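# Carry tube rack through self-closing door to desk

## Task

Move the tube rack from the counter, through the door that swings shut by itself, onto the desk, using either robot or both. At the end the rack must stand upright with each tube seated all the way down in a hole, and the door must be closed. The rack and tubes must never touch the floor. The grippers must release the rack and the robots must back away from it. Neither robot may fall or be left leaning.

## Robot and tools

Robots. Two identical Hello Robot Stretch 4 units, r1 and r2. Each has an omni-wheel base, a lift on a mast, an arm that telescopes forward, a three-joint wrist and a two-finger gripper. Each is about 1.6 m tall, and its base rim lies within 0.23 m of its base origin. Each carries four cameras: <name>_head_camera, <name>_head_left_camera, <name>_head_right_camera and <name>_wrist_camera.

Frames. The base frame sits on the floor under the base centre, with x forward, y left and z up. Every robot reports in its own frames, so only images, lidar_m and wrist_depth_mm show where the two robots are relative to each other. The odometry frame is the base frame at the start of the scene. hand_pose is a point between the open fingertips, given in the base frame; the printed value can be somewhat off.

execute_actions. Arguments: "actions" is a list holding one action or none, and "cameras" is an optional list of camera names. Omitting it, or passing null or ["all"], returns every camera; [] returns none. An action is an object keyed by "r1" and/or "r2". Under each robot you may give:
- "base": exactly one relative move, taken from where the base last reported itself. {"translate_m": d} drives straight, forward positive, -2 to 2 m. {"strafe_m": d} slides sideways, left positive, -2 to 2 m. {"rotate_rad": d} turns in place, counter-clockwise positive, -3.2 to 3.2 rad.
- "joints": absolute targets by name. lift_m 0 to 1.2. arm_m 0 to 0.55 (extension). wrist_yaw_rad -1.134 to 4.276 (0 points forward, positive turns left, 3.14 is folded back, and above 3.4 the arm may obstruct). wrist_pitch_rad -1.117 to 4.259 (0 level, 1.57 pointing down). wrist_roll_rad -1.117 to 4.259 (at 0 the fingers are level; positive turns clockwise as seen from behind the gripper). gripper_m -0.038 to 0.141 (the fingertip gap; negative values press the tips together). A target outside its range is clipped and the result notes it. Any other bad value or unknown key rejects the whole call.
- "pace": "slow", "default", "fast" or "max". The base tops out at 0.1/0.3/0.4/0.6 m/s and 1/2/3/4 rad/s, and is slowed further when the lift is raised above 0.2.
- "contact_limits": {"arm_m": value from 0 (gentlest) to 0.75 (firmest)}, default 0.5. It sets how hard an arm move may push before it halts.
- "end_of_arm": "enable_torque", sent on its own, reactivates wrist or gripper motors that shut off.
All motions in an action begin together. A robot or joint you leave out may keep pushing toward its earlier target. Example: {"r1": {"base": {"translate_m": 0.3}, "joints": {"gripper_m": 0.05}, "pace": "fast"}}. To unfold the wrist at the start, send lift_m 0.4 together with wrist_yaw_rad 0.

wait: {"seconds": 0 to 10}. It commands nothing and returns state and images.
zoom_image: {"camera": name, "region": [x0, y0, x1, y1]}, in pixels of that camera's latest full image, with the origin at the top left and at most 504x504.
finished_scene: {"scene": current scene number}. It ends the scene for good and reports success, so call it only once the goal holds steadily.

Results. base_status and joint_status describe how each commanded motion ended. "done" means the target was reached; for the base it only means the wheels turned as commanded, even if they slipped. "off_target" means it stopped short and may still be pushing. "contact_stop_at_<key>" means it hit something; the part then goes slack, so a loaded lift can sink and a base can drift. "limit_stop_at_<name>" means a built-in limit stopped it. "limit_stop_at_tilt" means a lean above 6 degrees, and the lift, arm and wheels go slack until the robot straightens. "limit_stop_at_own_body" means self-collision, which is likely with pitch below -0.2 and a strong roll. "torque_fault" means a wrist or gripper motor went limp; re-enable it. on_its_own lists things not commanded by this call, and its "held at" value is a target, not a position. lidar_m holds 12 distances in 30-degree sectors, starting straight ahead and going counter-clockwise (4th left, 7th behind, 10th right). "-" means nothing seen or closer than 0.25 m. It misses glass and thin legs but does detect table tops and the other robot. wrist_depth_mm is a 7x7 grid of depths, 100 to 2000 mm. base_odometry comes from the wheels; if turned_by_wheels and turned_by_imu differ by more than about 0.1 rad, the base slipped or hit something. base_tilt is in degrees, forward and right positive, with a fixed offset of up to about 1.5. motor_effort is a percentage, with the peak in brackets; raised rest effort suggests a load or a push. The gripper_m reading does not prove a grasp, but a firm squeeze changes the gripper effort. Camera calibrations (K, distortion, T_world_to_cam into the carrying robot's base frame) are given per camera and are approximate.

Gripping. Command gripper_m below the object's width. Going lower squeezes harder and pulls the object toward the wrist. If the fingertips snag on a surface, raise the lift.

Avoid. Robots touching each other: a hard press fails the run, and nothing reports contact, so keep bases apart. Also avoid tipping, which risks happening when turning or driving with over 1 kg held and arm_m above 0.2, at fast paces, or when pushing with a high gripper or a high contact limit. When carrying together, the two bases travel unequal distances (up to about 3 cm per metre), which strains the load. Avoid a level gripper holding over about 2 kg, which causes a torque fault, as well as drops, slams and hard pushes. Loose objects may get nudged occasionally.

Each tool is called as name(argument=value, ...) on one line, values as JSON.

## Session

execute_actions(actions=[])

Scene clock: 0.00 s.
r1.base_odometry: x=+0.000 y=+0.000 heading=+0.000 (m, m, rad; r1's odometry frame)
r1.turned_by_wheels: +0.000 (rad since the last result)
r1.turned_by_imu: +0.000 (rad since the last result)
r1.base_tilt: forward=+0.9 right=+0.1 (deg)
r1.lidar_m: 0.98 1.02 1.38 1.36 1.36 1.08 0.99 1.04 0.71 0.72 0.77 1.03
r1.base_status: not commanded
r1.joint_positions: lift_m=+0.185 arm_m=+0.002 wrist_yaw_rad=+3.118 wrist_pitch_rad=+0.002 wrist_roll_rad=+0.011 gripper_m=+0.057
r1.joint_status: not commanded
r1.motor_effort: lift_m=+21 arm_m=-1 wrist_yaw_rad=+0 wrist_pitch_rad=-7 wrist_roll_rad=-2 gripper_m=-4 wheel_0=+1 wheel_1=+0 wheel_2=+0 (%)
r1.hand_pose: x=-0.1137 y=+0.0941 z=+0.3628 quat_wxyz=(+0.012, -0.001, +0.006, +1.000) (m; r1's base frame)
r1.wrist_depth_mm: - 139 1118 1138 1182 1182 1205 / - 126 1098 1138 1160 1182 1229 / 107 138 231 1118 1182 1205 1229 / 136 161 1118 1138 1138 1182 1229 / 1060 1078 1118 1138 1160 1182 1229 / 1042 1060 1060 1118 1138 1160 1205 / 788 809 931 878 946 1042 1138
r2.base_odometry: x=+0.000 y=+0.000 heading=+0.000 (m, m, rad; r2's odometry frame)
r2.turned_by_wheels: +0.000 (rad since the last result)
r2.turned_by_imu: +0.000 (rad since the last result)
r2.base_tilt: forward=-0.1 right=-0.3 (deg)
r2.lidar_m: 0.79 0.85 1.23 1.71 1.85 1.83 1.78 1.92 1.34 1.32 1.08 0.78
r2.base_status: not commanded
r2.joint_positions: lift_m=+0.295 arm_m=+0.001 wrist_yaw_rad=+3.091 wrist_pitch_rad=-0.012 wrist_roll_rad=-0.019 gripper_m=+0.057
r2.joint_status: not commanded
r2.motor_effort: lift_m=+19 arm_m=-1 wrist_yaw_rad=-3 wrist_pitch_rad=-7 wrist_roll_rad=+0 gripper_m=-2 wheel_0=+1 wheel_1=+0 wheel_2=+0 (%)
r2.hand_pose: x=-0.1113 y=+0.1020 z=+0.4771 quat_wxyz=(+0.025, +0.006, -0.010, +1.000) (m; r2's base frame)
r2.wrist_depth_mm: - 136 1863 1863 1863 1863 1863 / - 134 1863 1863 1863 1863 1921 / 108 138 267 1921 1921 1921 1921 / 136 172 1983 1863 1921 1921 1921 / 1863 1863 1921 1863 1921 1983 1983 / 1397 1430 1229 1366 201 1499 1430 / 1008 991 1060 - 1042 1025 1060
pictures: r1_head_camera, r1_head_left_camera, r1_head_right_camera, r1_wrist_camera, r2_head_camera, r2_head_left_camera, r2_head_right_camera, r2_wrist_camera
Images, in order (width x height): r1_head_camera 420x560, r1_head_left_camera 420x672, r1_head_right_camera 420x672, r1_wrist_camera 616x392, r2_head_camera 420x560, r2_head_left_camera 420x672, r2_head_right_camera 420x672, r2_wrist_camera 616x392.

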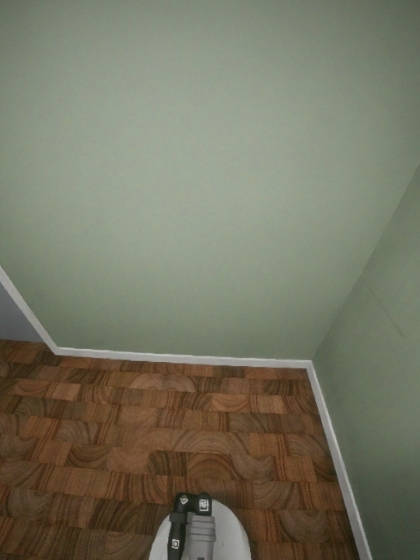

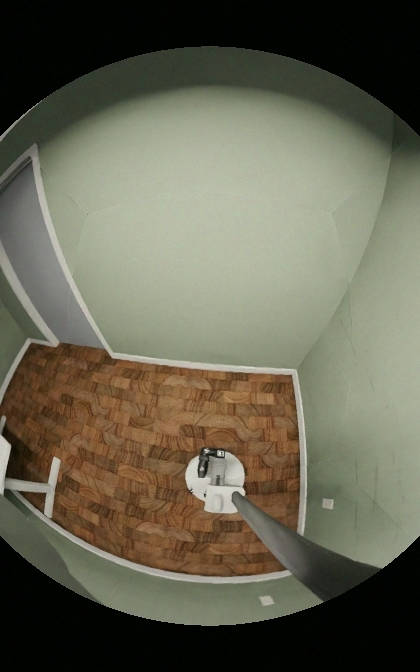

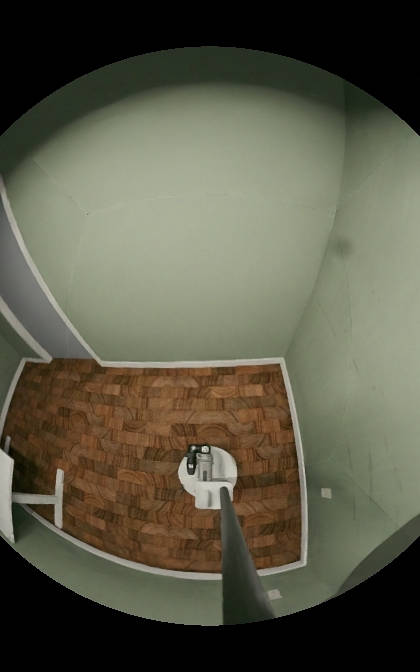

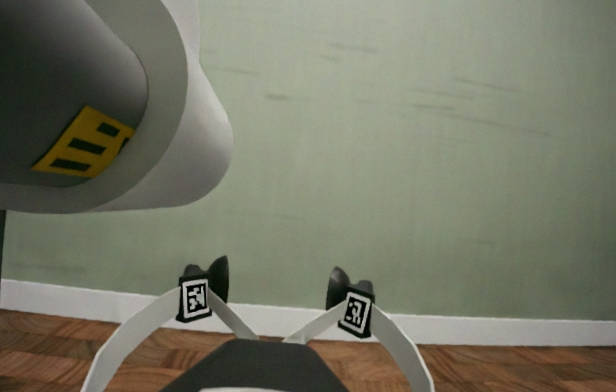

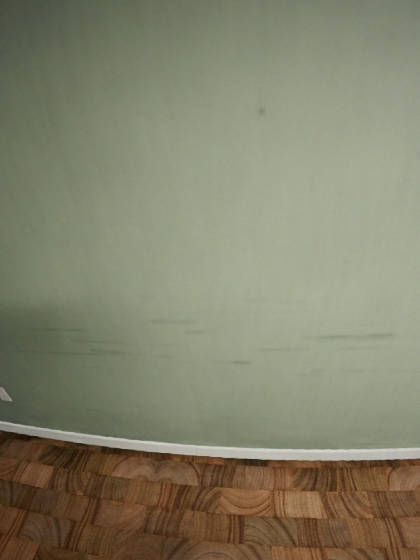

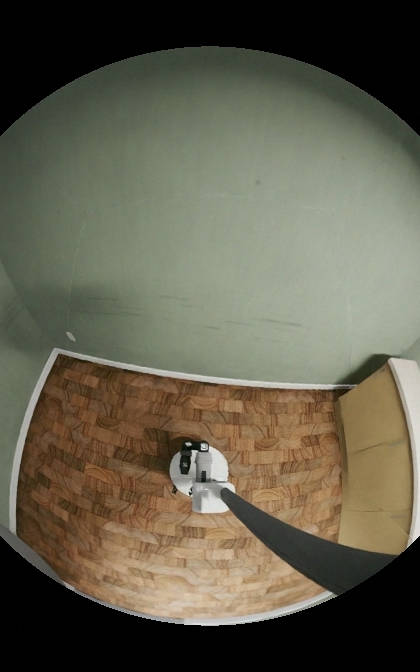

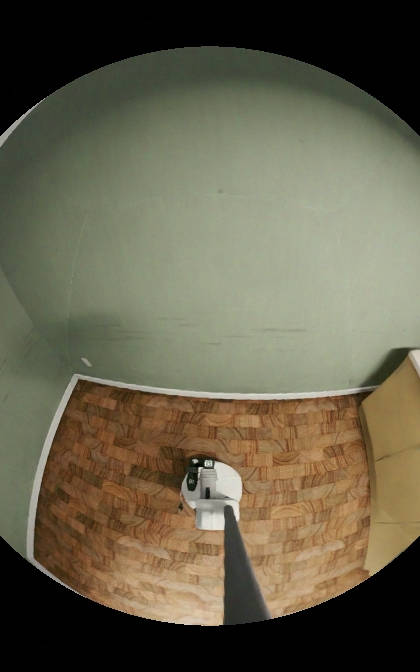

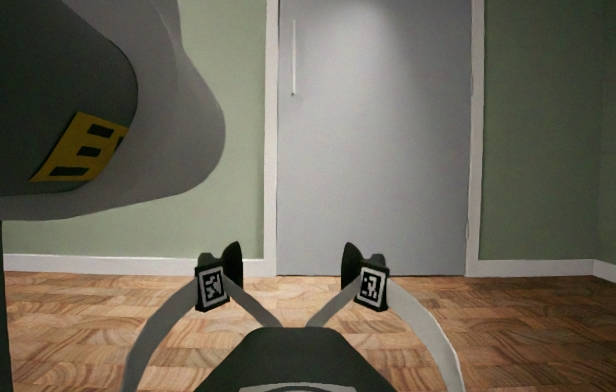

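execute_actions(actions=[{"r1":{"base":{"rotate_rad":1.2},"pace":"fast"},"r2":{"base":{"rotate_rad":-1.6},"joints":{"lift_m":0.9,"wrist_yaw_rad":0},"pace":"fast"}}], cameras=["r1_head_camera","r2_head_camera","r2_head_left_camera","r2_wrist_camera"])

Scene clock: 7.57 s.
r1.base_odometry: x=+0.000 y=+0.000 heading=+1.200 (m, m, rad; r1's odometry frame)
r1.turned_by_wheels: +1.200 (rad since the last result)
r1.turned_by_imu: +1.193 (rad since the last result)
r1.base_tilt: forward=+0.8 right=+0.1 (deg)
r1.lidar_m: 1.77 1.36 1.27 1.01 1.01 0.91 0.75 0.73 0.79 0.96 0.97 1.09
r1.base_status: done
r1.joint_positions: lift_m=+0.185 arm_m=+0.002 wrist_yaw_rad=+3.118 wrist_pitch_rad=+0.002 wrist_roll_rad=+0.011 gripper_m=+0.057
r1.joint_status: not commanded
r1.motor_effort: lift_m=+21(21) arm_m=-1(1) wrist_yaw_rad=+1(1) wrist_pitch_rad=-7(7) wrist_roll_rad=-1(1) gripper_m=-3(4) wheel_0=-2(10) wheel_1=+0(8) wheel_2=-1(12) (%)
r1.hand_pose: x=-0.1137 y=+0.0941 z=+0.3628 quat_wxyz=(+0.012, -0.001, +0.006, +1.000) (m; r1's base frame)
r1.wrist_depth_mm: - 139 854 960 1098 1160 960 / - 126 842 976 1098 1138 904 / 107 139 231 976 1098 1118 904 / 135 161 854 991 1098 1118 904 / 732 788 866 976 1118 1078 878 / 707 750 820 931 1118 1042 878 / 707 768 820 878 960 1008 866
r2.base_odometry: x=+0.000 y=+0.000 heading=-1.600 (m, m, rad; r2's odometry frame)
r2.turned_by_wheels: -1.600 (rad since the last result)
r2.turned_by_imu: -1.575 (rad since the last result)
r2.base_tilt: forward=-0.1 right=-0.2 (deg)
r2.lidar_m: 1.32 1.08 0.81 0.78 0.86 1.24 1.76 1.82 1.84 1.72 1.90 1.37
r2.base_status: done
r2.joint_positions: lift_m=+0.900 arm_m=+0.001 wrist_yaw_rad=+0.000 wrist_pitch_rad=-0.012 wrist_roll_rad=-0.019 gripper_m=+0.057
r2.joint_status: all done
r2.motor_effort: lift_m=+23(26) arm_m=-2(1) wrist_yaw_rad=-3(8) wrist_pitch_rad=-6(7) wrist_roll_rad=-1(2) gripper_m=-1(3) wheel_0=+2(7) wheel_1=+1(8) wheel_2=+0(7) (%)
r2.hand_pose: x=+0.4609 y=-0.0873 z=+1.0813 quat_wxyz=(+1.000, -0.010, -0.006, +0.000) (m; r2's base frame)
r2.wrist_depth_mm: 1205 1661 1708 1708 1708 1708 1708 / 1229 1708 1708 1756 1756 1708 1708 / 1229 1756 1756 1708 1708 1756 1756 / 1229 1756 1756 1808 1708 1756 1756 / 1229 1138 1138 1138 1138 1138 1160 / 1255 1160 1138 1160 201 1160 1160 / 1205 1138 1182 - 1138 1160 1182
pictures: r1_head_camera, r2_head_camera, r2_head_left_camera, r2_wrist_camera
camera_calibration (this result's frames):
r2_wrist_camera: T_world_to_cam=[[-0.0708436, -0.997481, 0.00363631, -0.0714026], [-0.0492902, -0.000140357, -0.998784, 1.14241], [0.996269, -0.0709367, -0.0491561, -0.178789], [0, 0, 0, 1]] pos_world=[0.229373, -0.0837451, 1.13249]
Images, in order (width x height): r1_head_camera 420x560, r2_head_camera 420x560, r2_head_left_camera 420x672, r2_wrist_camera 616x392.

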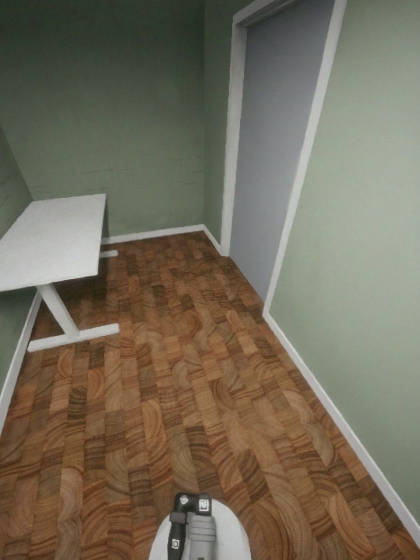

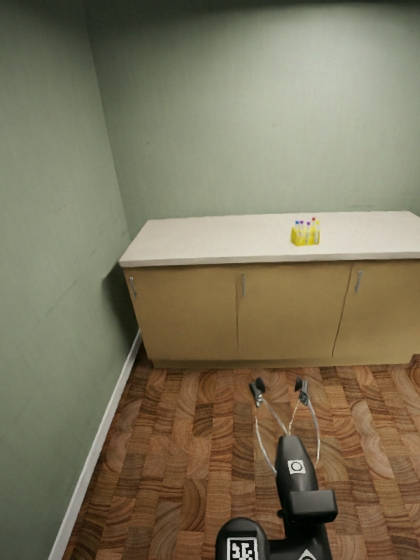

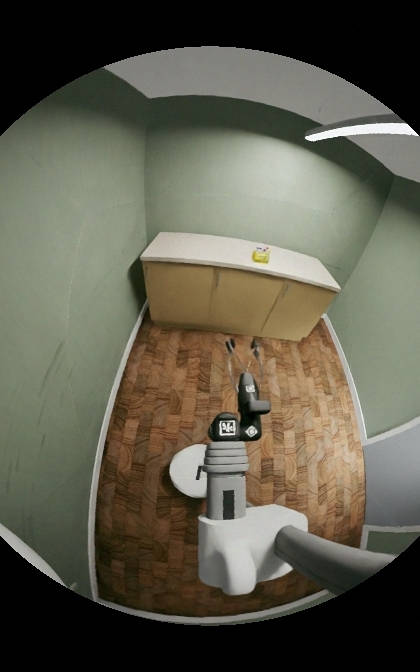

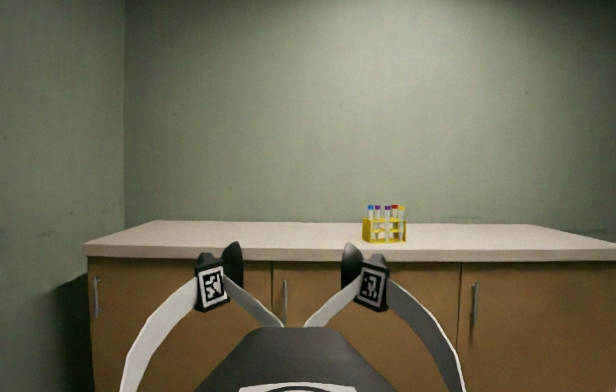

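execute_actions(actions=[{"r1":{"base":{"translate_m":1.8},"pace":"max"},"r2":{"base":{"translate_m":0.6},"joints":{"gripper_m":0.141},"pace":"fast"}}], cameras=[])

execute_actions(actions=[{"r1":{"base":{"rotate_rad":-2.77},"pace":"max"},"r2":{"base":{"strafe_m":-0.33},"pace":"fast"}}], cameras=["r1_head_left_camera","r2_head_camera","r2_wrist_camera"])

Scene clock: 22.60 s.
r1.base_odometry: x=+0.653 y=+1.678 heading=+1.200 (m, m, rad; r1's odometry frame)
r1.turned_by_wheels: +0.000 (rad since the last result)
r1.turned_by_imu: -0.007 (rad since the last result)
r1.base_tilt: forward=+0.5 right=+0.2 (deg)
r1.lidar_m: 0.64 1.34 1.13 0.90 0.90 1.88 2.41 0.79 0.49 0.37 0.37 0.42
r1.base_status: done
r1.joint_positions: lift_m=+0.185 arm_m=+0.002 wrist_yaw_rad=+3.118 wrist_pitch_rad=+0.002 wrist_roll_rad=+0.011 gripper_m=+0.057
r1.joint_status: not commanded
r1.motor_effort: lift_m=+21(21) arm_m=-1(1) wrist_yaw_rad=+2(0) wrist_pitch_rad=-7(7) wrist_roll_rad=-2(3) gripper_m=-7(2) wheel_0=+2(10) wheel_1=+0(8) wheel_2=+1(18) (%)
r1.hand_pose: x=-0.1137 y=+0.0941 z=+0.3628 quat_wxyz=(+0.012, -0.001, +0.006, +1.000) (m; r1's base frame)
r1.wrist_depth_mm: - 139 - - - 1921 1537 / - 126 - - - 1921 1537 / 107 138 231 - - 1863 1499 / 135 161 - - - 1863 1499 / 1661 - - - - 1756 1499 / 1098 1078 1060 1255 1397 1618 1397 / 809 809 917 866 931 1060 1160
r2.base_odometry: x=-0.017 y=-0.600 heading=-1.599 (m, m, rad; r2's odometry frame)
r2.turned_by_wheels: +0.000 (rad since the last result)
r2.turned_by_imu: -0.004 (rad since the last result)
r2.base_tilt: forward=-0.2 right=-0.3 (deg)
r2.lidar_m: 0.72 0.76 0.81 0.76 0.81 1.19 2.35 2.46 1.86 1.80 1.02 0.76
r2.base_status: done
r2.joint_positions: lift_m=+0.900 arm_m=+0.001 wrist_yaw_rad=+0.000 wrist_pitch_rad=-0.012 wrist_roll_rad=-0.019 gripper_m=+0.141
r2.joint_status: all done
r2.motor_effort: lift_m=+23(23) arm_m=-1(2) wrist_yaw_rad=-1(1) wrist_pitch_rad=-6(7) wrist_roll_rad=-1(1) gripper_m=+1(3) wheel_0=+1(7) wheel_1=+2(8) wheel_2=+2(10) (%)
r2.hand_pose: x=+0.4609 y=-0.0874 z=+1.0814 quat_wxyz=(+1.000, -0.010, -0.006, +0.000) (m; r2's base frame)
r2.wrist_depth_mm: 1138 1118 1118 1118 1118 1118 1118 / 1118 1138 1138 1138 1138 1138 1138 / 1138 1138 1160 1138 1138 1160 1160 / 1138 1160 1138 1138 1160 1160 1160 / 1042 1025 1060 1078 1078 683 1078 / 580 530 530 569 530 574 615 / 554 549 530 - 535 535 559
pictures: none
No camera images: the call's "cameras" was empty. Leave "cameras" out to get every camera's image.

Scene clock: 24.77 s.
r1.base_odometry: x=+0.653 y=+1.678 heading=-1.570 (m, m, rad; r1's odometry frame)
r1.turned_by_wheels: -2.770 (rad since the last result)
r1.turned_by_imu: -2.755 (rad since the last result)
r1.base_tilt: forward=+0.7 right=+0.1 (deg)
r1.lidar_m: 1.26 0.52 0.38 0.36 0.40 0.55 1.16 1.32 0.95 0.89 0.96 2.41
r1.base_status: done
r1.joint_positions: lift_m=+0.185 arm_m=+0.002 wrist_yaw_rad=+3.118 wrist_pitch_rad=+0.002 wrist_roll_rad=+0.011 gripper_m=+0.057
r1.joint_status: not commanded
r1.motor_effort: lift_m=+21(21) arm_m=-1(0) wrist_yaw_rad=+3(2) wrist_pitch_rad=-6(7) wrist_roll_rad=-2(0) gripper_m=-5(5) wheel_0=+1(10) wheel_1=-1(15) wheel_2=-2(12) (%)
r1.hand_pose: x=-0.1137 y=+0.0942 z=+0.3628 quat_wxyz=(+0.012, -0.001, +0.006, +1.000) (m; r1's base frame)
r1.wrist_depth_mm: - 139 1430 1430 732 554 404 / - 127 1430 1430 732 539 392 / 107 139 232 1430 741 530 387 / 135 160 1397 1430 723 512 382 / 1336 1430 1430 1464 723 504 370 / 1078 1098 1078 1255 654 488 366 / 778 809 904 842 668 469 359
r2.base_odometry: x=-0.347 y=-0.590 heading=-1.599 (m, m, rad; r2's odometry frame)
r2.turned_by_wheels: +0.000 (rad since the last result)
r2.turned_by_imu: -0.001 (rad since the last result)
r2.base_tilt: forward=-0.2 right=-0.3 (deg)
r2.lidar_m: 0.71 0.76 1.08 1.09 1.15 1.66 2.37 2.05 1.54 1.48 0.99 0.75
r2.base_status: done
r2.joint_positions: lift_m=+0.900 arm_m=+0.001 wrist_yaw_rad=+0.000 wrist_pitch_rad=-0.012 wrist_roll_rad=-0.019 gripper_m=+0.141
r2.joint_status: not commanded
r2.motor_effort: lift_m=+23(23) arm_m=-1(2) wrist_yaw_rad=+1(2) wrist_pitch_rad=-6(4) wrist_roll_rad=-1(1) gripper_m=+1(2) wheel_0=+1(6) wheel_1=+2(10) wheel_2=+2(2) (%)
r2.hand_pose: x=+0.4608 y=-0.0874 z=+1.0814 quat_wxyz=(+1.000, -0.010, -0.006, +0.000) (m; r2's base frame)
r2.wrist_depth_mm: 1118 1118 1118 1118 1118 1118 1098 / 1118 1118 1118 1118 1118 1118 1118 / 1138 1138 1138 1138 1138 1118 1138 / 1138 1138 1138 1138 1160 1138 1160 / 991 1008 1042 831 1098 1078 1098 / 585 517 521 569 535 569 609 / 535 517 521 - 517 517 535
pictures: r1_head_left_camera, r2_head_camera, r2_wrist_camera
camera_calibration (this result's frames):
r2_wrist_camera: T_world_to_cam=[[-0.0711825, -0.997457, 0.00363655, -0.0713445], [-0.0492902, -0.000123842, -0.998784, 1.14244], [0.996245, -0.0712752, -0.049156, -0.178784], [0, 0, 0, 1]] pos_world=[0.229345, -0.0837644, 1.13252]
Images, in order (width x height): r1_head_left_camera 420x672, r2_head_camera 420x560, r2_wrist_camera 616x392.

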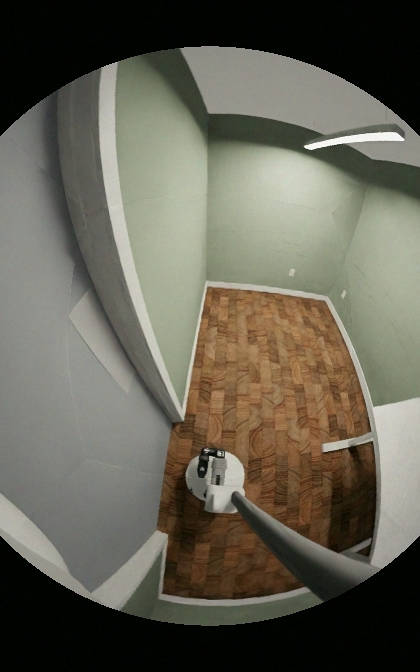

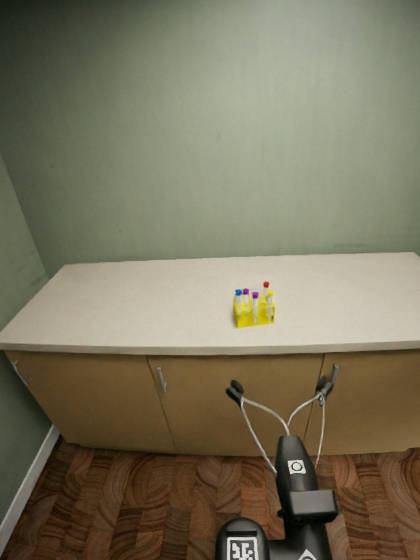

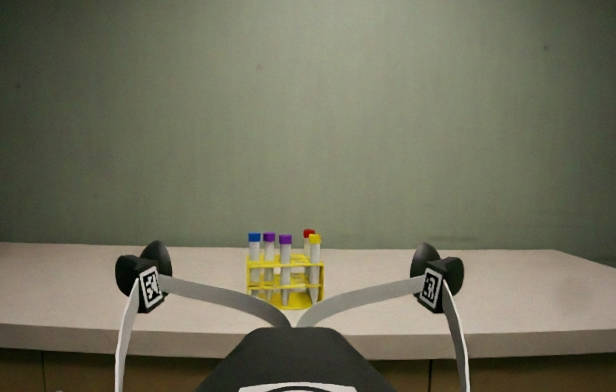

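zoom_image(camera="r2_wrist_camera", region=[220, 210, 360, 330])

zoom_image(camera="r2_head_camera", region=[210, 265, 300, 345])

Region (220, 210, 360, 330) of r2_wrist_camera's 616x392 image, scaled by 3.600; it fills the top 432 rows of this view, and the rest is white.

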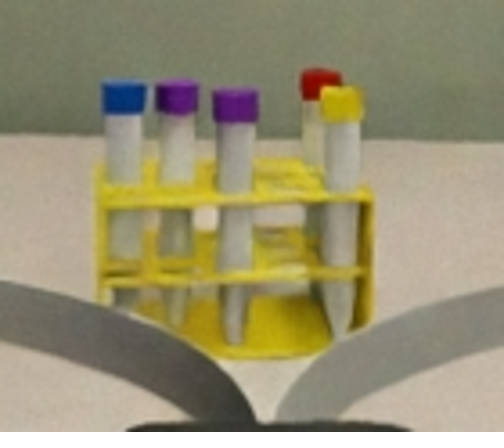

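Region (210, 265, 300, 345) of r2_head_camera's 420x560 image, scaled by 5.600, with more detail than that image has.

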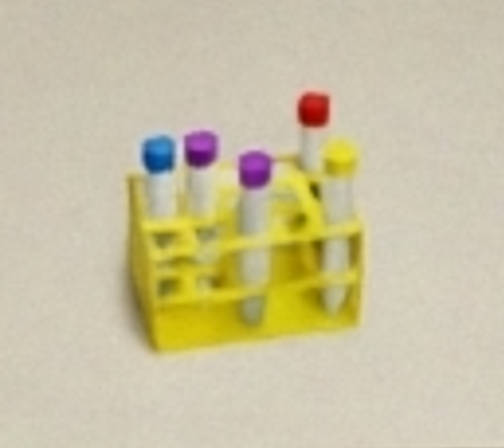

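execute_actions(actions=[{"r1":{"base":{"strafe_m":0.2},"pace":"slow"},"r2":{"base":{"rotate_rad":0.09},"joints":{"lift_m":0.83,"wrist_pitch_rad":0.2,"wrist_roll_rad":0}}}], cameras=[])

execute_actions(actions=[{"r1":{"base":{"strafe_m":0.25},"pace":"slow"},"r2":{"base":{"strafe_m":-0.086},"joints":{"arm_m":0.25}}}], cameras=["r1_head_left_camera","r2_head_camera","r2_wrist_camera"])

Scene clock: 40.23 s.
r1.base_odometry: x=+0.852 y=+1.678 heading=-1.570 (m, m, rad; r1's odometry frame)
r1.turned_by_wheels: +0.000 (rad since the last result)
r1.turned_by_imu: +0.000 (rad since the last result)
r1.base_tilt: forward=+0.7 right=+0.2 (deg)
r1.lidar_m: 0.43 0.29 0.25 - 0.25 0.28 0.58 1.41 1.18 1.11 1.19 2.50
r1.base_status: done
r1.joint_positions: lift_m=+0.185 arm_m=+0.002 wrist_yaw_rad=+3.118 wrist_pitch_rad=+0.002 wrist_roll_rad=+0.011 gripper_m=+0.057
r1.joint_status: not commanded
r1.motor_effort: lift_m=+21(21) arm_m=-1(0) wrist_yaw_rad=+1(1) wrist_pitch_rad=-7(7) wrist_roll_rad=-1(2) gripper_m=-6(5) wheel_0=-6(8) wheel_1=+5(7) wheel_2=+0(0) (%)
r1.hand_pose: x=-0.1137 y=+0.0941 z=+0.3628 quat_wxyz=(+0.012, -0.001, +0.006, +1.000) (m; r1's base frame)
r1.wrist_depth_mm: - 139 1464 715 373 208 - / - 126 1397 707 362 206 158 / 107 138 231 699 347 200 156 / 135 161 1397 699 332 196 153 / 1336 1397 1430 691 319 191 150 / 1098 1078 1078 683 242 185 147 / 788 809 917 433 250 179 -
r2.base_odometry: x=-0.347 y=-0.590 heading=-1.509 (m, m, rad; r2's odometry frame)
r2.turned_by_wheels: +0.090 (rad since the last result)
r2.turned_by_imu: +0.087 (rad since the last result)
r2.base_tilt: forward=-0.1 right=-0.3 (deg)
r2.lidar_m: 0.71 0.80 1.10 1.09 1.17 1.88 2.38 1.88 1.50 1.48 0.94 0.73
r2.base_status: done
r2.joint_positions: lift_m=+0.830 arm_m=+0.001 wrist_yaw_rad=+0.000 wrist_pitch_rad=+0.202 wrist_roll_rad=-0.001 gripper_m=+0.141
r2.joint_status: all done
r2.motor_effort: lift_m=+14(21) arm_m=-1(2) wrist_yaw_rad=+1(0) wrist_pitch_rad=-4(5) wrist_roll_rad=+1(2) gripper_m=+1(2) wheel_0=-1(4) wheel_1=-1(3) wheel_2=+1(5) (%)
r2.hand_pose: x=+0.4550 y=-0.0874 z=+0.9508 quat_wxyz=(+0.995, +0.000, +0.101, +0.000) (m; r2's base frame)
r2.wrist_depth_mm: 1098 1078 1060 1042 1008 1008 976 / 1160 1138 1118 1060 1060 1025 1008 / 1182 1138 1138 917 931 1060 1025 / 569 539 525 525 521 530 535 / 597 564 569 554 535 535 521 / 621 609 591 564 564 549 549 / 654 627 621 - 591 580 574
pictures: none
No camera images: the call's "cameras" was empty. Leave "cameras" out to get every camera's image.

Scene clock: 43.87 s.
r1.base_odometry: x=+1.102 y=+1.678 heading=-1.570 (m, m, rad; r1's odometry frame)
r1.turned_by_wheels: +0.000 (rad since the last result)
r1.turned_by_imu: +0.000 (rad since the last result)
r1.base_tilt: forward=+0.8 right=+0.1 (deg)
r1.lidar_m: 0.37 1.85 0.29 0.25 - 0.25 0.31 1.42 1.42 1.37 2.24 0.44
r1.base_status: done
r1.joint_positions: lift_m=+0.185 arm_m=+0.002 wrist_yaw_rad=+3.118 wrist_pitch_rad=+0.002 wrist_roll_rad=+0.011 gripper_m=+0.057
r1.joint_status: not commanded
r1.motor_effort: lift_m=+21(21) arm_m=-1(1) wrist_yaw_rad=+1(1) wrist_pitch_rad=-7(7) wrist_roll_rad=-3(2) gripper_m=-5(3) wheel_0=-4(10) wheel_1=+3(8) wheel_2=+0(0) (%)
r1.hand_pose: x=-0.1137 y=+0.0941 z=+0.3628 quat_wxyz=(+0.012, -0.001, +0.006, +1.000) (m; r1's base frame)
r1.wrist_depth_mm: - 139 535 375 264 201 - / - 126 477 364 260 199 173 / 107 139 231 353 255 197 171 / 135 161 477 343 250 194 168 / 1366 1366 496 338 245 191 166 / 1118 683 407 327 220 188 163 / 798 676 549 274 219 183 -
r2.base_odometry: x=-0.433 y=-0.596 heading=-1.509 (m, m, rad; r2's odometry frame)
r2.turned_by_wheels: +0.000 (rad since the last result)
r2.turned_by_imu: -0.002 (rad since the last result)
r2.base_tilt: forward=-0.1 right=-0.3 (deg)
r2.lidar_m: 0.69 0.77 1.18 1.17 1.30 1.99 2.39 1.23 1.19 1.39 0.90 0.73
r2.base_status: done
r2.joint_positions: lift_m=+0.830 arm_m=+0.249 wrist_yaw_rad=+0.000 wrist_pitch_rad=+0.202 wrist_roll_rad=-0.001 gripper_m=+0.141
r2.joint_status: all done
r2.motor_effort: lift_m=+14(14) arm_m=+5(5) wrist_yaw_rad=-1(1) wrist_pitch_rad=-5(5) wrist_roll_rad=+1(1) gripper_m=+2(0) wheel_0=-1(9) wheel_1=+0(9) wheel_2=+0(0) (%)
r2.hand_pose: x=+0.7027 y=-0.0874 z=+0.9508 quat_wxyz=(+0.995, +0.000, +0.101, +0.000) (m; r2's base frame)
r2.wrist_depth_mm: 866 831 809 798 788 759 759 / 891 866 842 831 820 798 778 / 917 891 878 357 854 820 798 / 508 512 377 370 521 525 525 / 327 330 336 338 340 336 336 / 283 274 268 264 259 255 254 / 327 317 307 - 294 287 286
pictures: r1_head_left_camera, r2_head_camera, r2_wrist_camera
camera_calibration (this result's frames):
r2_wrist_camera: T_world_to_cam=[[-0.0724217, -0.997374, 0.000572263, -0.0498424], [-0.260379, 0.0183529, -0.965332, 1.14206], [0.962786, -0.0700599, -0.261025, -0.201098], [0, 0, 0, 1]] pos_world=[0.487373, -0.0847605, 1.05]
Images, in order (width x height): r1_head_left_camera 420x672, r2_head_camera 420x560, r2_wrist_camera 616x392.

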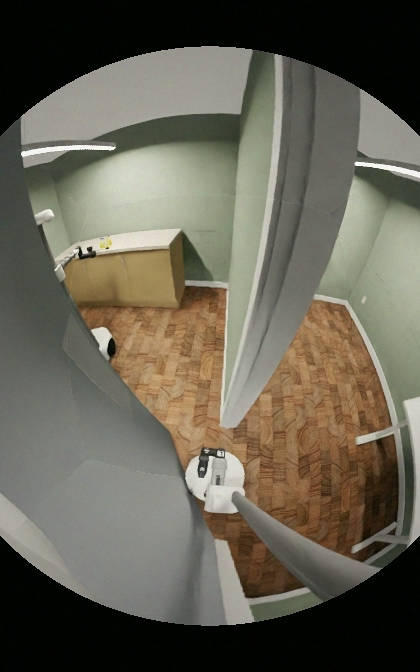

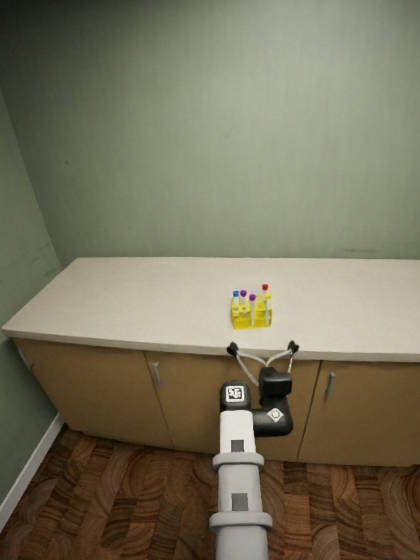

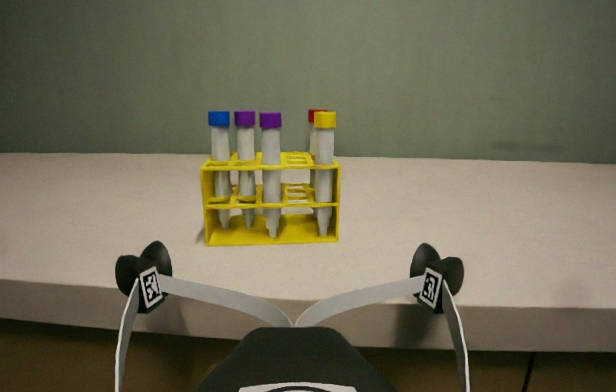

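execute_actions(actions=[{"r1":{"base":{"strafe_m":0.45}},"r2":{"base":{"strafe_m":0.012},"joints":{"arm_m":0.35}}}], cameras=["r1_head_left_camera","r2_head_camera","r2_wrist_camera"])

Scene clock: 53.53 s.
r1.base_odometry: x=+1.552 y=+1.678 heading=-1.570 (m, m, rad; r1's odometry frame)
r1.turned_by_wheels: +0.000 (rad since the last result)
r1.turned_by_imu: +0.000 (rad since the last result)
r1.base_tilt: forward=+0.7 right=+0.0 (deg)
r1.lidar_m: 1.74 1.17 1.20 0.28 0.25 - 0.25 0.29 0.89 1.80 0.62 0.61
r1.base_status: done
r1.joint_positions: lift_m=+0.185 arm_m=+0.002 wrist_yaw_rad=+3.118 wrist_pitch_rad=+0.002 wrist_roll_rad=+0.011 gripper_m=+0.057
r1.joint_status: not commanded
r1.motor_effort: lift_m=+21(21) arm_m=-1(1) wrist_yaw_rad=+0(1) wrist_pitch_rad=-7(6) wrist_roll_rad=-1(2) gripper_m=-3(2) wheel_0=-1(13) wheel_1=-1(11) wheel_2=+0(0) (%)
r1.hand_pose: x=-0.1137 y=+0.0941 z=+0.3628 quat_wxyz=(+0.012, -0.001, +0.006, +1.000) (m; r1's base frame)
r1.wrist_depth_mm: - 139 330 301 264 237 219 / - 126 322 296 263 236 217 / 107 138 231 294 260 234 216 / 135 161 319 289 258 231 215 / 455 379 322 289 255 229 212 / 445 370 303 285 242 228 210 / 439 355 329 267 243 224 209
r2.base_odometry: x=-0.421 y=-0.595 heading=-1.509 (m, m, rad; r2's odometry frame)
r2.turned_by_wheels: +0.000 (rad since the last result)
r2.turned_by_imu: -0.001 (rad since the last result)
r2.base_tilt: forward=-0.1 right=-0.3 (deg)
r2.lidar_m: 0.71 0.79 1.19 1.13 1.26 1.98 2.37 1.18 1.44 1.40 0.92 0.72
r2.base_status: done
r2.joint_positions: lift_m=+0.830 arm_m=+0.349 wrist_yaw_rad=+0.000 wrist_pitch_rad=+0.202 wrist_roll_rad=-0.001 gripper_m=+0.141
r2.joint_status: all done
r2.motor_effort: lift_m=+14(14) arm_m=+5(5) wrist_yaw_rad=+1(1) wrist_pitch_rad=-6(7) wrist_roll_rad=+1(0) gripper_m=+1(1) wheel_0=-1(10) wheel_1=+3(8) wheel_2=+0(1) (%)
r2.hand_pose: x=+0.8027 y=-0.0874 z=+0.9508 quat_wxyz=(+0.995, +0.000, +0.101, +0.000) (m; r2's base frame)
r2.wrist_depth_mm: 750 732 732 707 699 676 676 / 788 768 750 741 715 715 699 / 809 798 265 296 750 741 723 / 508 517 270 256 469 521 525 / 329 330 278 290 294 334 334 / 242 223 224 236 224 236 246 / 194 193 200 - 204 195 201
pictures: r1_head_left_camera, r2_head_camera, r2_wrist_camera
camera_calibration (this result's frames):
r2_wrist_camera: T_world_to_cam=[[-0.0724308, -0.997373, 0.000572598, -0.0425941], [-0.260383, 0.0183553, -0.965331, 1.1681], [0.962785, -0.0700688, -0.261029, -0.297395], [0, 0, 0, 1]] pos_world=[0.587397, -0.0847612, 1.05]
Images, in order (width x height): r1_head_left_camera 420x672, r2_head_camera 420x560, r2_wrist_camera 616x392.

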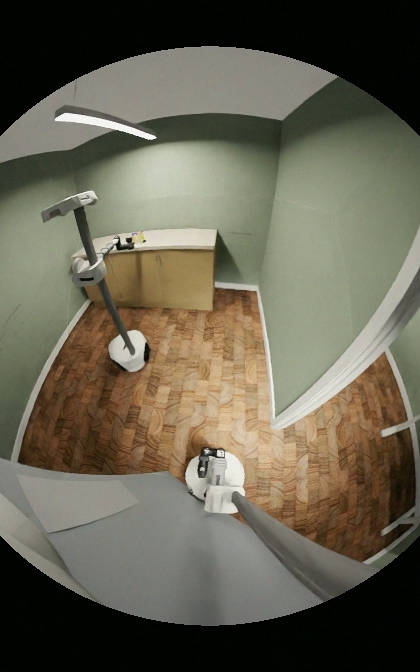

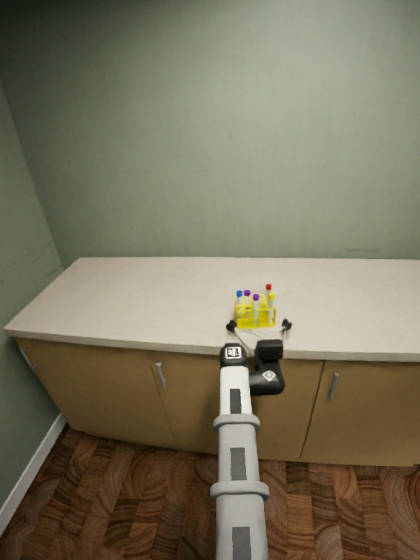

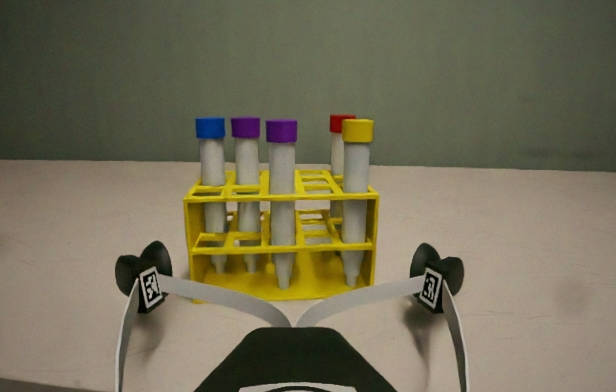

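execute_actions(actions=[{"r1":{"base":{"translate_m":-0.42}},"r2":{"base":{"strafe_m":0.005},"joints":{"arm_m":0.405,"lift_m":0.838},"pace":"slow"}}], cameras=["r1_head_left_camera","r2_head_camera","r2_wrist_camera"])

zoom_image(camera="r2_head_camera", region=[200, 265, 320, 365])

Scene clock: 63.13 s.
r1.base_odometry: x=+1.552 y=+2.098 heading=-1.571 (m, m, rad; r1's odometry frame)
r1.turned_by_wheels: +0.000 (rad since the last result)
r1.turned_by_imu: +0.002 (rad since the last result)
r1.base_tilt: forward=+0.7 right=+0.2 (deg)
r1.lidar_m: 1.74 1.53 2.23 2.12 0.38 0.25 - 0.25 0.25 1.81 1.86 0.95
r1.base_status: done
r1.joint_positions: lift_m=+0.185 arm_m=+0.002 wrist_yaw_rad=+3.118 wrist_pitch_rad=+0.002 wrist_roll_rad=+0.011 gripper_m=+0.057
r1.joint_status: not commanded
r1.motor_effort: lift_m=+21(21) arm_m=-1(1) wrist_yaw_rad=+2(0) wrist_pitch_rad=-7(7) wrist_roll_rad=+0(2) gripper_m=-4(4) wheel_0=-2(10) wheel_1=-2(9) wheel_2=+2(17) (%)
r1.hand_pose: x=-0.1137 y=+0.0941 z=+0.3628 quat_wxyz=(+0.012, -0.001, +0.006, +1.000) (m; r1's base frame)
r1.wrist_depth_mm: - 139 330 351 373 402 430 / - 126 329 349 373 404 430 / 107 138 231 351 375 402 427 / 135 160 330 351 375 399 427 / 297 310 329 351 375 399 430 / 296 306 322 343 377 402 430 / 294 310 322 355 370 402 430
r2.base_odometry: x=-0.416 y=-0.595 heading=-1.509 (m, m, rad; r2's odometry frame)
r2.turned_by_wheels: +0.000 (rad since the last result)
r2.turned_by_imu: -0.002 (rad since the last result)
r2.base_tilt: forward=-0.2 right=-0.3 (deg)
r2.lidar_m: 0.71 0.77 1.20 1.16 1.27 1.97 1.79 1.53 1.44 1.42 0.91 0.72
r2.base_status: done
r2.joint_positions: lift_m=+0.838 arm_m=+0.404 wrist_yaw_rad=+0.000 wrist_pitch_rad=+0.202 wrist_roll_rad=-0.001 gripper_m=+0.141
r2.joint_status: all done
r2.motor_effort: lift_m=+24(23) arm_m=+4(6) wrist_yaw_rad=+1(2) wrist_pitch_rad=-5(6) wrist_roll_rad=+0(1) gripper_m=+1(2) wheel_0=-4(6) wheel_1=+2(7) wheel_2=+0(1) (%)
r2.hand_pose: x=+0.8577 y=-0.0874 z=+0.9579 quat_wxyz=(+0.995, +0.000, +0.101, +0.000) (m; r2's base frame)
r2.wrist_depth_mm: 699 699 676 661 654 634 621 / 732 723 699 691 676 654 640 / 759 750 715 707 691 683 676 / 539 539 218 238 246 549 554 / 343 325 225 227 213 353 351 / 254 235 216 202 213 247 257 / 204 203 206 - 212 205 207
pictures: r1_head_left_camera, r2_head_camera, r2_wrist_camera
camera_calibration (this result's frames):
r2_wrist_camera: T_world_to_cam=[[-0.0724322, -0.997373, 0.000572641, -0.0386184], [-0.260383, 0.0183556, -0.965331, 1.18933], [0.962785, -0.0700702, -0.261029, -0.348414], [0, 0, 0, 1]] pos_world=[0.642332, -0.0847612, 1.05717]
Images, in order (width x height): r1_head_left_camera 420x672, r2_head_camera 420x560, r2_wrist_camera 616x392.

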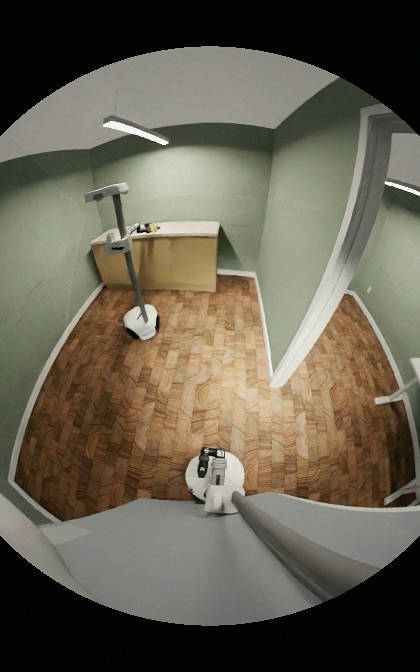

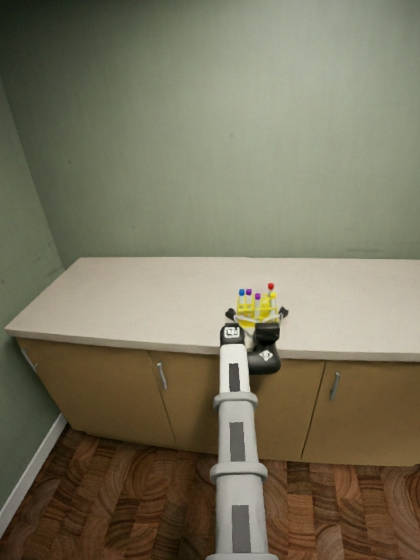

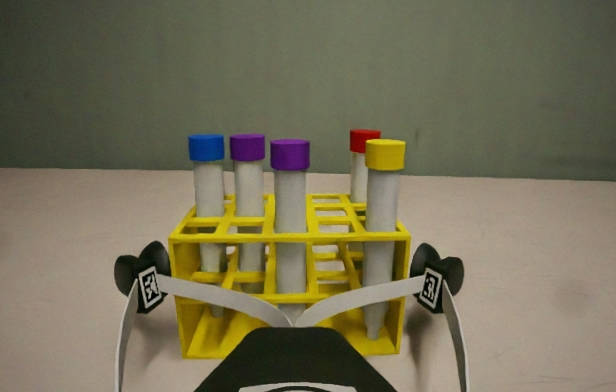

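Region (200, 265, 320, 365) of r2_head_camera's 420x560 image, scaled by 4.200, with more detail than that image has.

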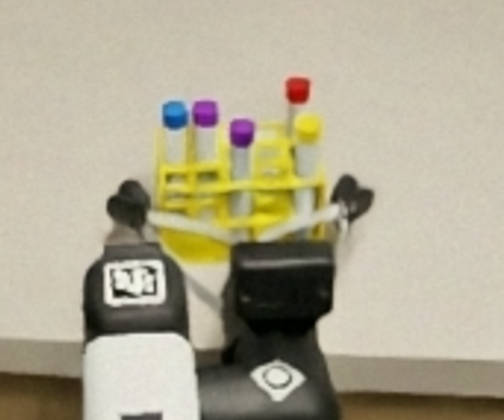

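execute_actions(actions=[{"r1":{"base":{"strafe_m":0.33}},"r2":{"joints":{"arm_m":0.425},"pace":"slow"}}], cameras=["r2_wrist_camera"])

execute_actions(actions=[{"r2":{"joints":{"gripper_m":0.09},"pace":"slow"}}], cameras=["r1_head_left_camera","r2_head_camera","r2_wrist_camera"])

zoom_image(camera="r2_head_camera", region=[200, 265, 320, 365])

Scene clock: 69.00 s.
r1.base_odometry: x=+1.882 y=+2.098 heading=-1.571 (m, m, rad; r1's odometry frame)
r1.turned_by_wheels: +0.000 (rad since the last result)
r1.turned_by_imu: +0.000 (rad since the last result)
r1.base_tilt: forward=+0.7 right=+0.1 (deg)
r1.lidar_m: 2.16 1.35 1.88 1.79 1.39 0.25 - 0.25 0.27 0.63 1.16 1.16
r1.base_status: done
r1.joint_positions: lift_m=+0.185 arm_m=+0.002 wrist_yaw_rad=+3.118 wrist_pitch_rad=+0.002 wrist_roll_rad=+0.011 gripper_m=+0.057
r1.joint_status: not commanded
r1.motor_effort: lift_m=+21(21) arm_m=-1(1) wrist_yaw_rad=+2(1) wrist_pitch_rad=-7(6) wrist_roll_rad=-1(2) gripper_m=-3(3) wheel_0=-1(11) wheel_1=-2(9) wheel_2=+1(2) (%)
r1.hand_pose: x=-0.1137 y=+0.0941 z=+0.3628 quat_wxyz=(+0.012, -0.001, +0.006, +1.000) (m; r1's base frame)
r1.wrist_depth_mm: - 139 325 342 355 1098 1138 / - 126 325 338 357 1078 1138 / 107 138 231 340 355 1118 1118 / 135 160 324 340 353 1118 1138 / 301 310 322 340 351 1098 1138 / 298 307 320 334 355 1118 1118 / 298 310 319 340 347 1042 1098
r2.base_odometry: x=-0.416 y=-0.595 heading=-1.509 (m, m, rad; r2's odometry frame)
r2.turned_by_wheels: +0.000 (rad since the last result)
r2.turned_by_imu: -0.002 (rad since the last result)
r2.base_tilt: forward=-0.1 right=-0.3 (deg)
r2.lidar_m: 0.71 0.78 1.16 1.16 1.29 1.96 1.35 1.34 1.43 1.41 0.91 0.72
r2.base_status: not commanded
r2.joint_positions: lift_m=+0.838 arm_m=+0.424 wrist_yaw_rad=+0.000 wrist_pitch_rad=+0.202 wrist_roll_rad=-0.001 gripper_m=+0.141
r2.joint_status: all done
r2.motor_effort: lift_m=+24(24) arm_m=+5(5) wrist_yaw_rad=+3(1) wrist_pitch_rad=-6(6) wrist_roll_rad=+1(1) gripper_m=+1(1) wheel_0=-4(4) wheel_1=+2(2) wheel_2=+0(0) (%)
r2.hand_pose: x=+0.8777 y=-0.0874 z=+0.9579 quat_wxyz=(+0.995, +0.000, +0.101, +0.000) (m; r2's base frame)
r2.wrist_depth_mm: 676 668 654 640 634 609 609 / 715 691 676 668 654 640 621 / 741 723 691 683 676 661 661 / 535 539 218 240 246 549 554 / 345 324 224 226 204 355 351 / 254 234 214 202 213 247 258 / 204 204 204 - 211 205 207
pictures: r2_wrist_camera
camera_calibration (this result's frames):
r2_wrist_camera: T_world_to_cam=[[-0.0724415, -0.997372, 0.000572483, -0.0371645], [-0.260383, 0.0183582, -0.965331, 1.19454], [0.962784, -0.0700791, -0.261029, -0.367664], [0, 0, 0, 1]] pos_world=[0.662326, -0.0847619, 1.05717]
Images, in order (width x height): r2_wrist_camera 616x392.

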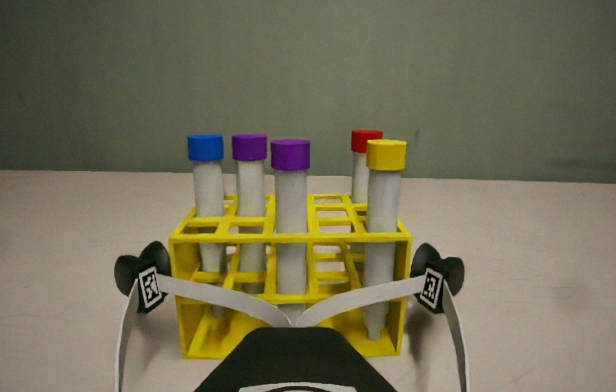

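Scene clock: 71.87 s.
r1.base_odometry: x=+1.882 y=+2.098 heading=-1.571 (m, m, rad; r1's odometry frame)
r1.turned_by_wheels: +0.000 (rad since the last result)
r1.turned_by_imu: +0.000 (rad since the last result)
r1.base_tilt: forward=+0.8 right=+0.1 (deg)
r1.lidar_m: 2.17 1.33 1.89 1.79 1.37 0.25 - 0.25 0.25 0.61 1.17 1.15
r1.base_status: not commanded
r1.joint_positions: lift_m=+0.185 arm_m=+0.002 wrist_yaw_rad=+3.118 wrist_pitch_rad=+0.002 wrist_roll_rad=+0.011 gripper_m=+0.057
r1.joint_status: not commanded
r1.motor_effort: lift_m=+21(21) arm_m=-1(1) wrist_yaw_rad=+1(0) wrist_pitch_rad=-7(7) wrist_roll_rad=-1(2) gripper_m=-1(2) wheel_0=-2(2) wheel_1=-1(2) wheel_2=+1(1) (%)
r1.hand_pose: x=-0.1137 y=+0.0941 z=+0.3628 quat_wxyz=(+0.012, -0.001, +0.006, +1.000) (m; r1's base frame)
r1.wrist_depth_mm: - 139 325 338 357 1138 1160 / - 126 324 342 355 1118 1160 / 107 138 231 338 355 1118 1138 / 135 160 325 340 355 1118 1138 / 298 312 325 338 355 1098 1160 / 298 306 319 334 353 1098 1138 / 298 310 319 340 349 1042 1118
r2.base_odometry: x=-0.416 y=-0.595 heading=-1.509 (m, m, rad; r2's odometry frame)
r2.turned_by_wheels: +0.000 (rad since the last result)
r2.turned_by_imu: -0.001 (rad since the last result)
r2.base_tilt: forward=-0.1 right=-0.3 (deg)
r2.lidar_m: 0.72 0.78 1.16 1.16 1.27 1.95 1.36 1.33 1.42 1.42 0.92 0.72
r2.base_status: not commanded
r2.joint_positions: lift_m=+0.838 arm_m=+0.424 wrist_yaw_rad=+0.000 wrist_pitch_rad=+0.203 wrist_roll_rad=-0.001 gripper_m=+0.090
r2.joint_status: all done
r2.motor_effort: lift_m=+24(24) arm_m=+5(5) wrist_yaw_rad=+1(0) wrist_pitch_rad=-8(8) wrist_roll_rad=+1(1) gripper_m=-18(19) wheel_0=-4(4) wheel_1=+2(2) wheel_2=+0(0) (%)
r2.hand_pose: x=+0.8776 y=-0.0874 z=+0.9577 quat_wxyz=(+0.995, +0.000, +0.101, +0.000) (m; r2's base frame)
r2.wrist_depth_mm: 676 676 661 640 634 621 603 / 699 699 676 668 654 640 621 / 741 723 699 691 668 661 661 / 530 539 214 233 242 539 549 / 343 343 221 222 197 351 349 / 253 230 200 202 198 246 256 / 203 202 204 - 207 204 206
pictures: r1_head_left_camera, r2_head_camera, r2_wrist_camera
camera_calibration (this result's frames):
r2_wrist_camera: T_world_to_cam=[[-0.0724406, -0.997373, 0.000625847, -0.0372171], [-0.261089, 0.0183577, -0.96514, 1.19477], [0.962593, -0.0700787, -0.261733, -0.366864], [0, 0, 0, 1]] pos_world=[0.662386, -0.0847618, 1.05712]
Images, in order (width x height): r1_head_left_camera 420x672, r2_head_camera 420x560, r2_wrist_camera 616x392.

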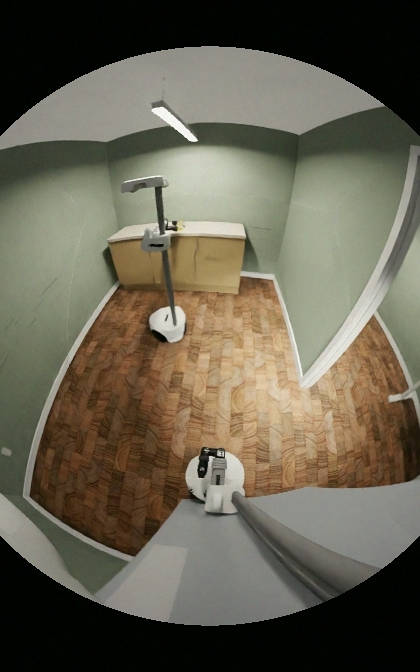

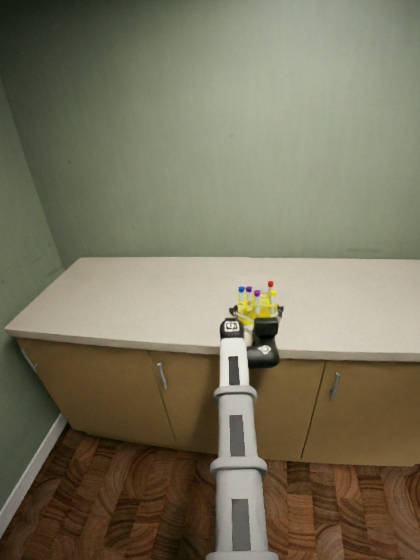

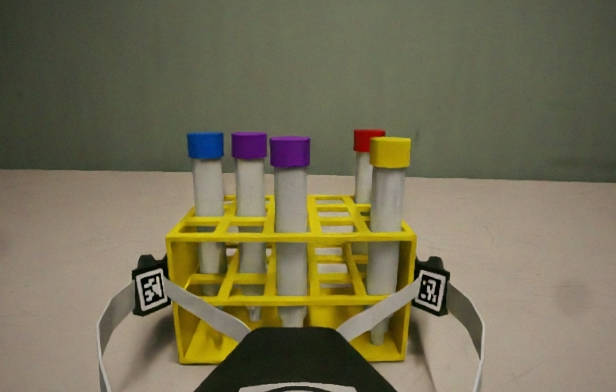

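Region (200, 265, 320, 365) of r2_head_camera's 420x560 image, scaled by 4.200, with more detail than that image has.

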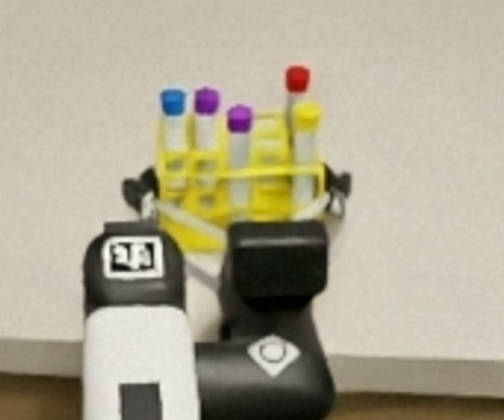

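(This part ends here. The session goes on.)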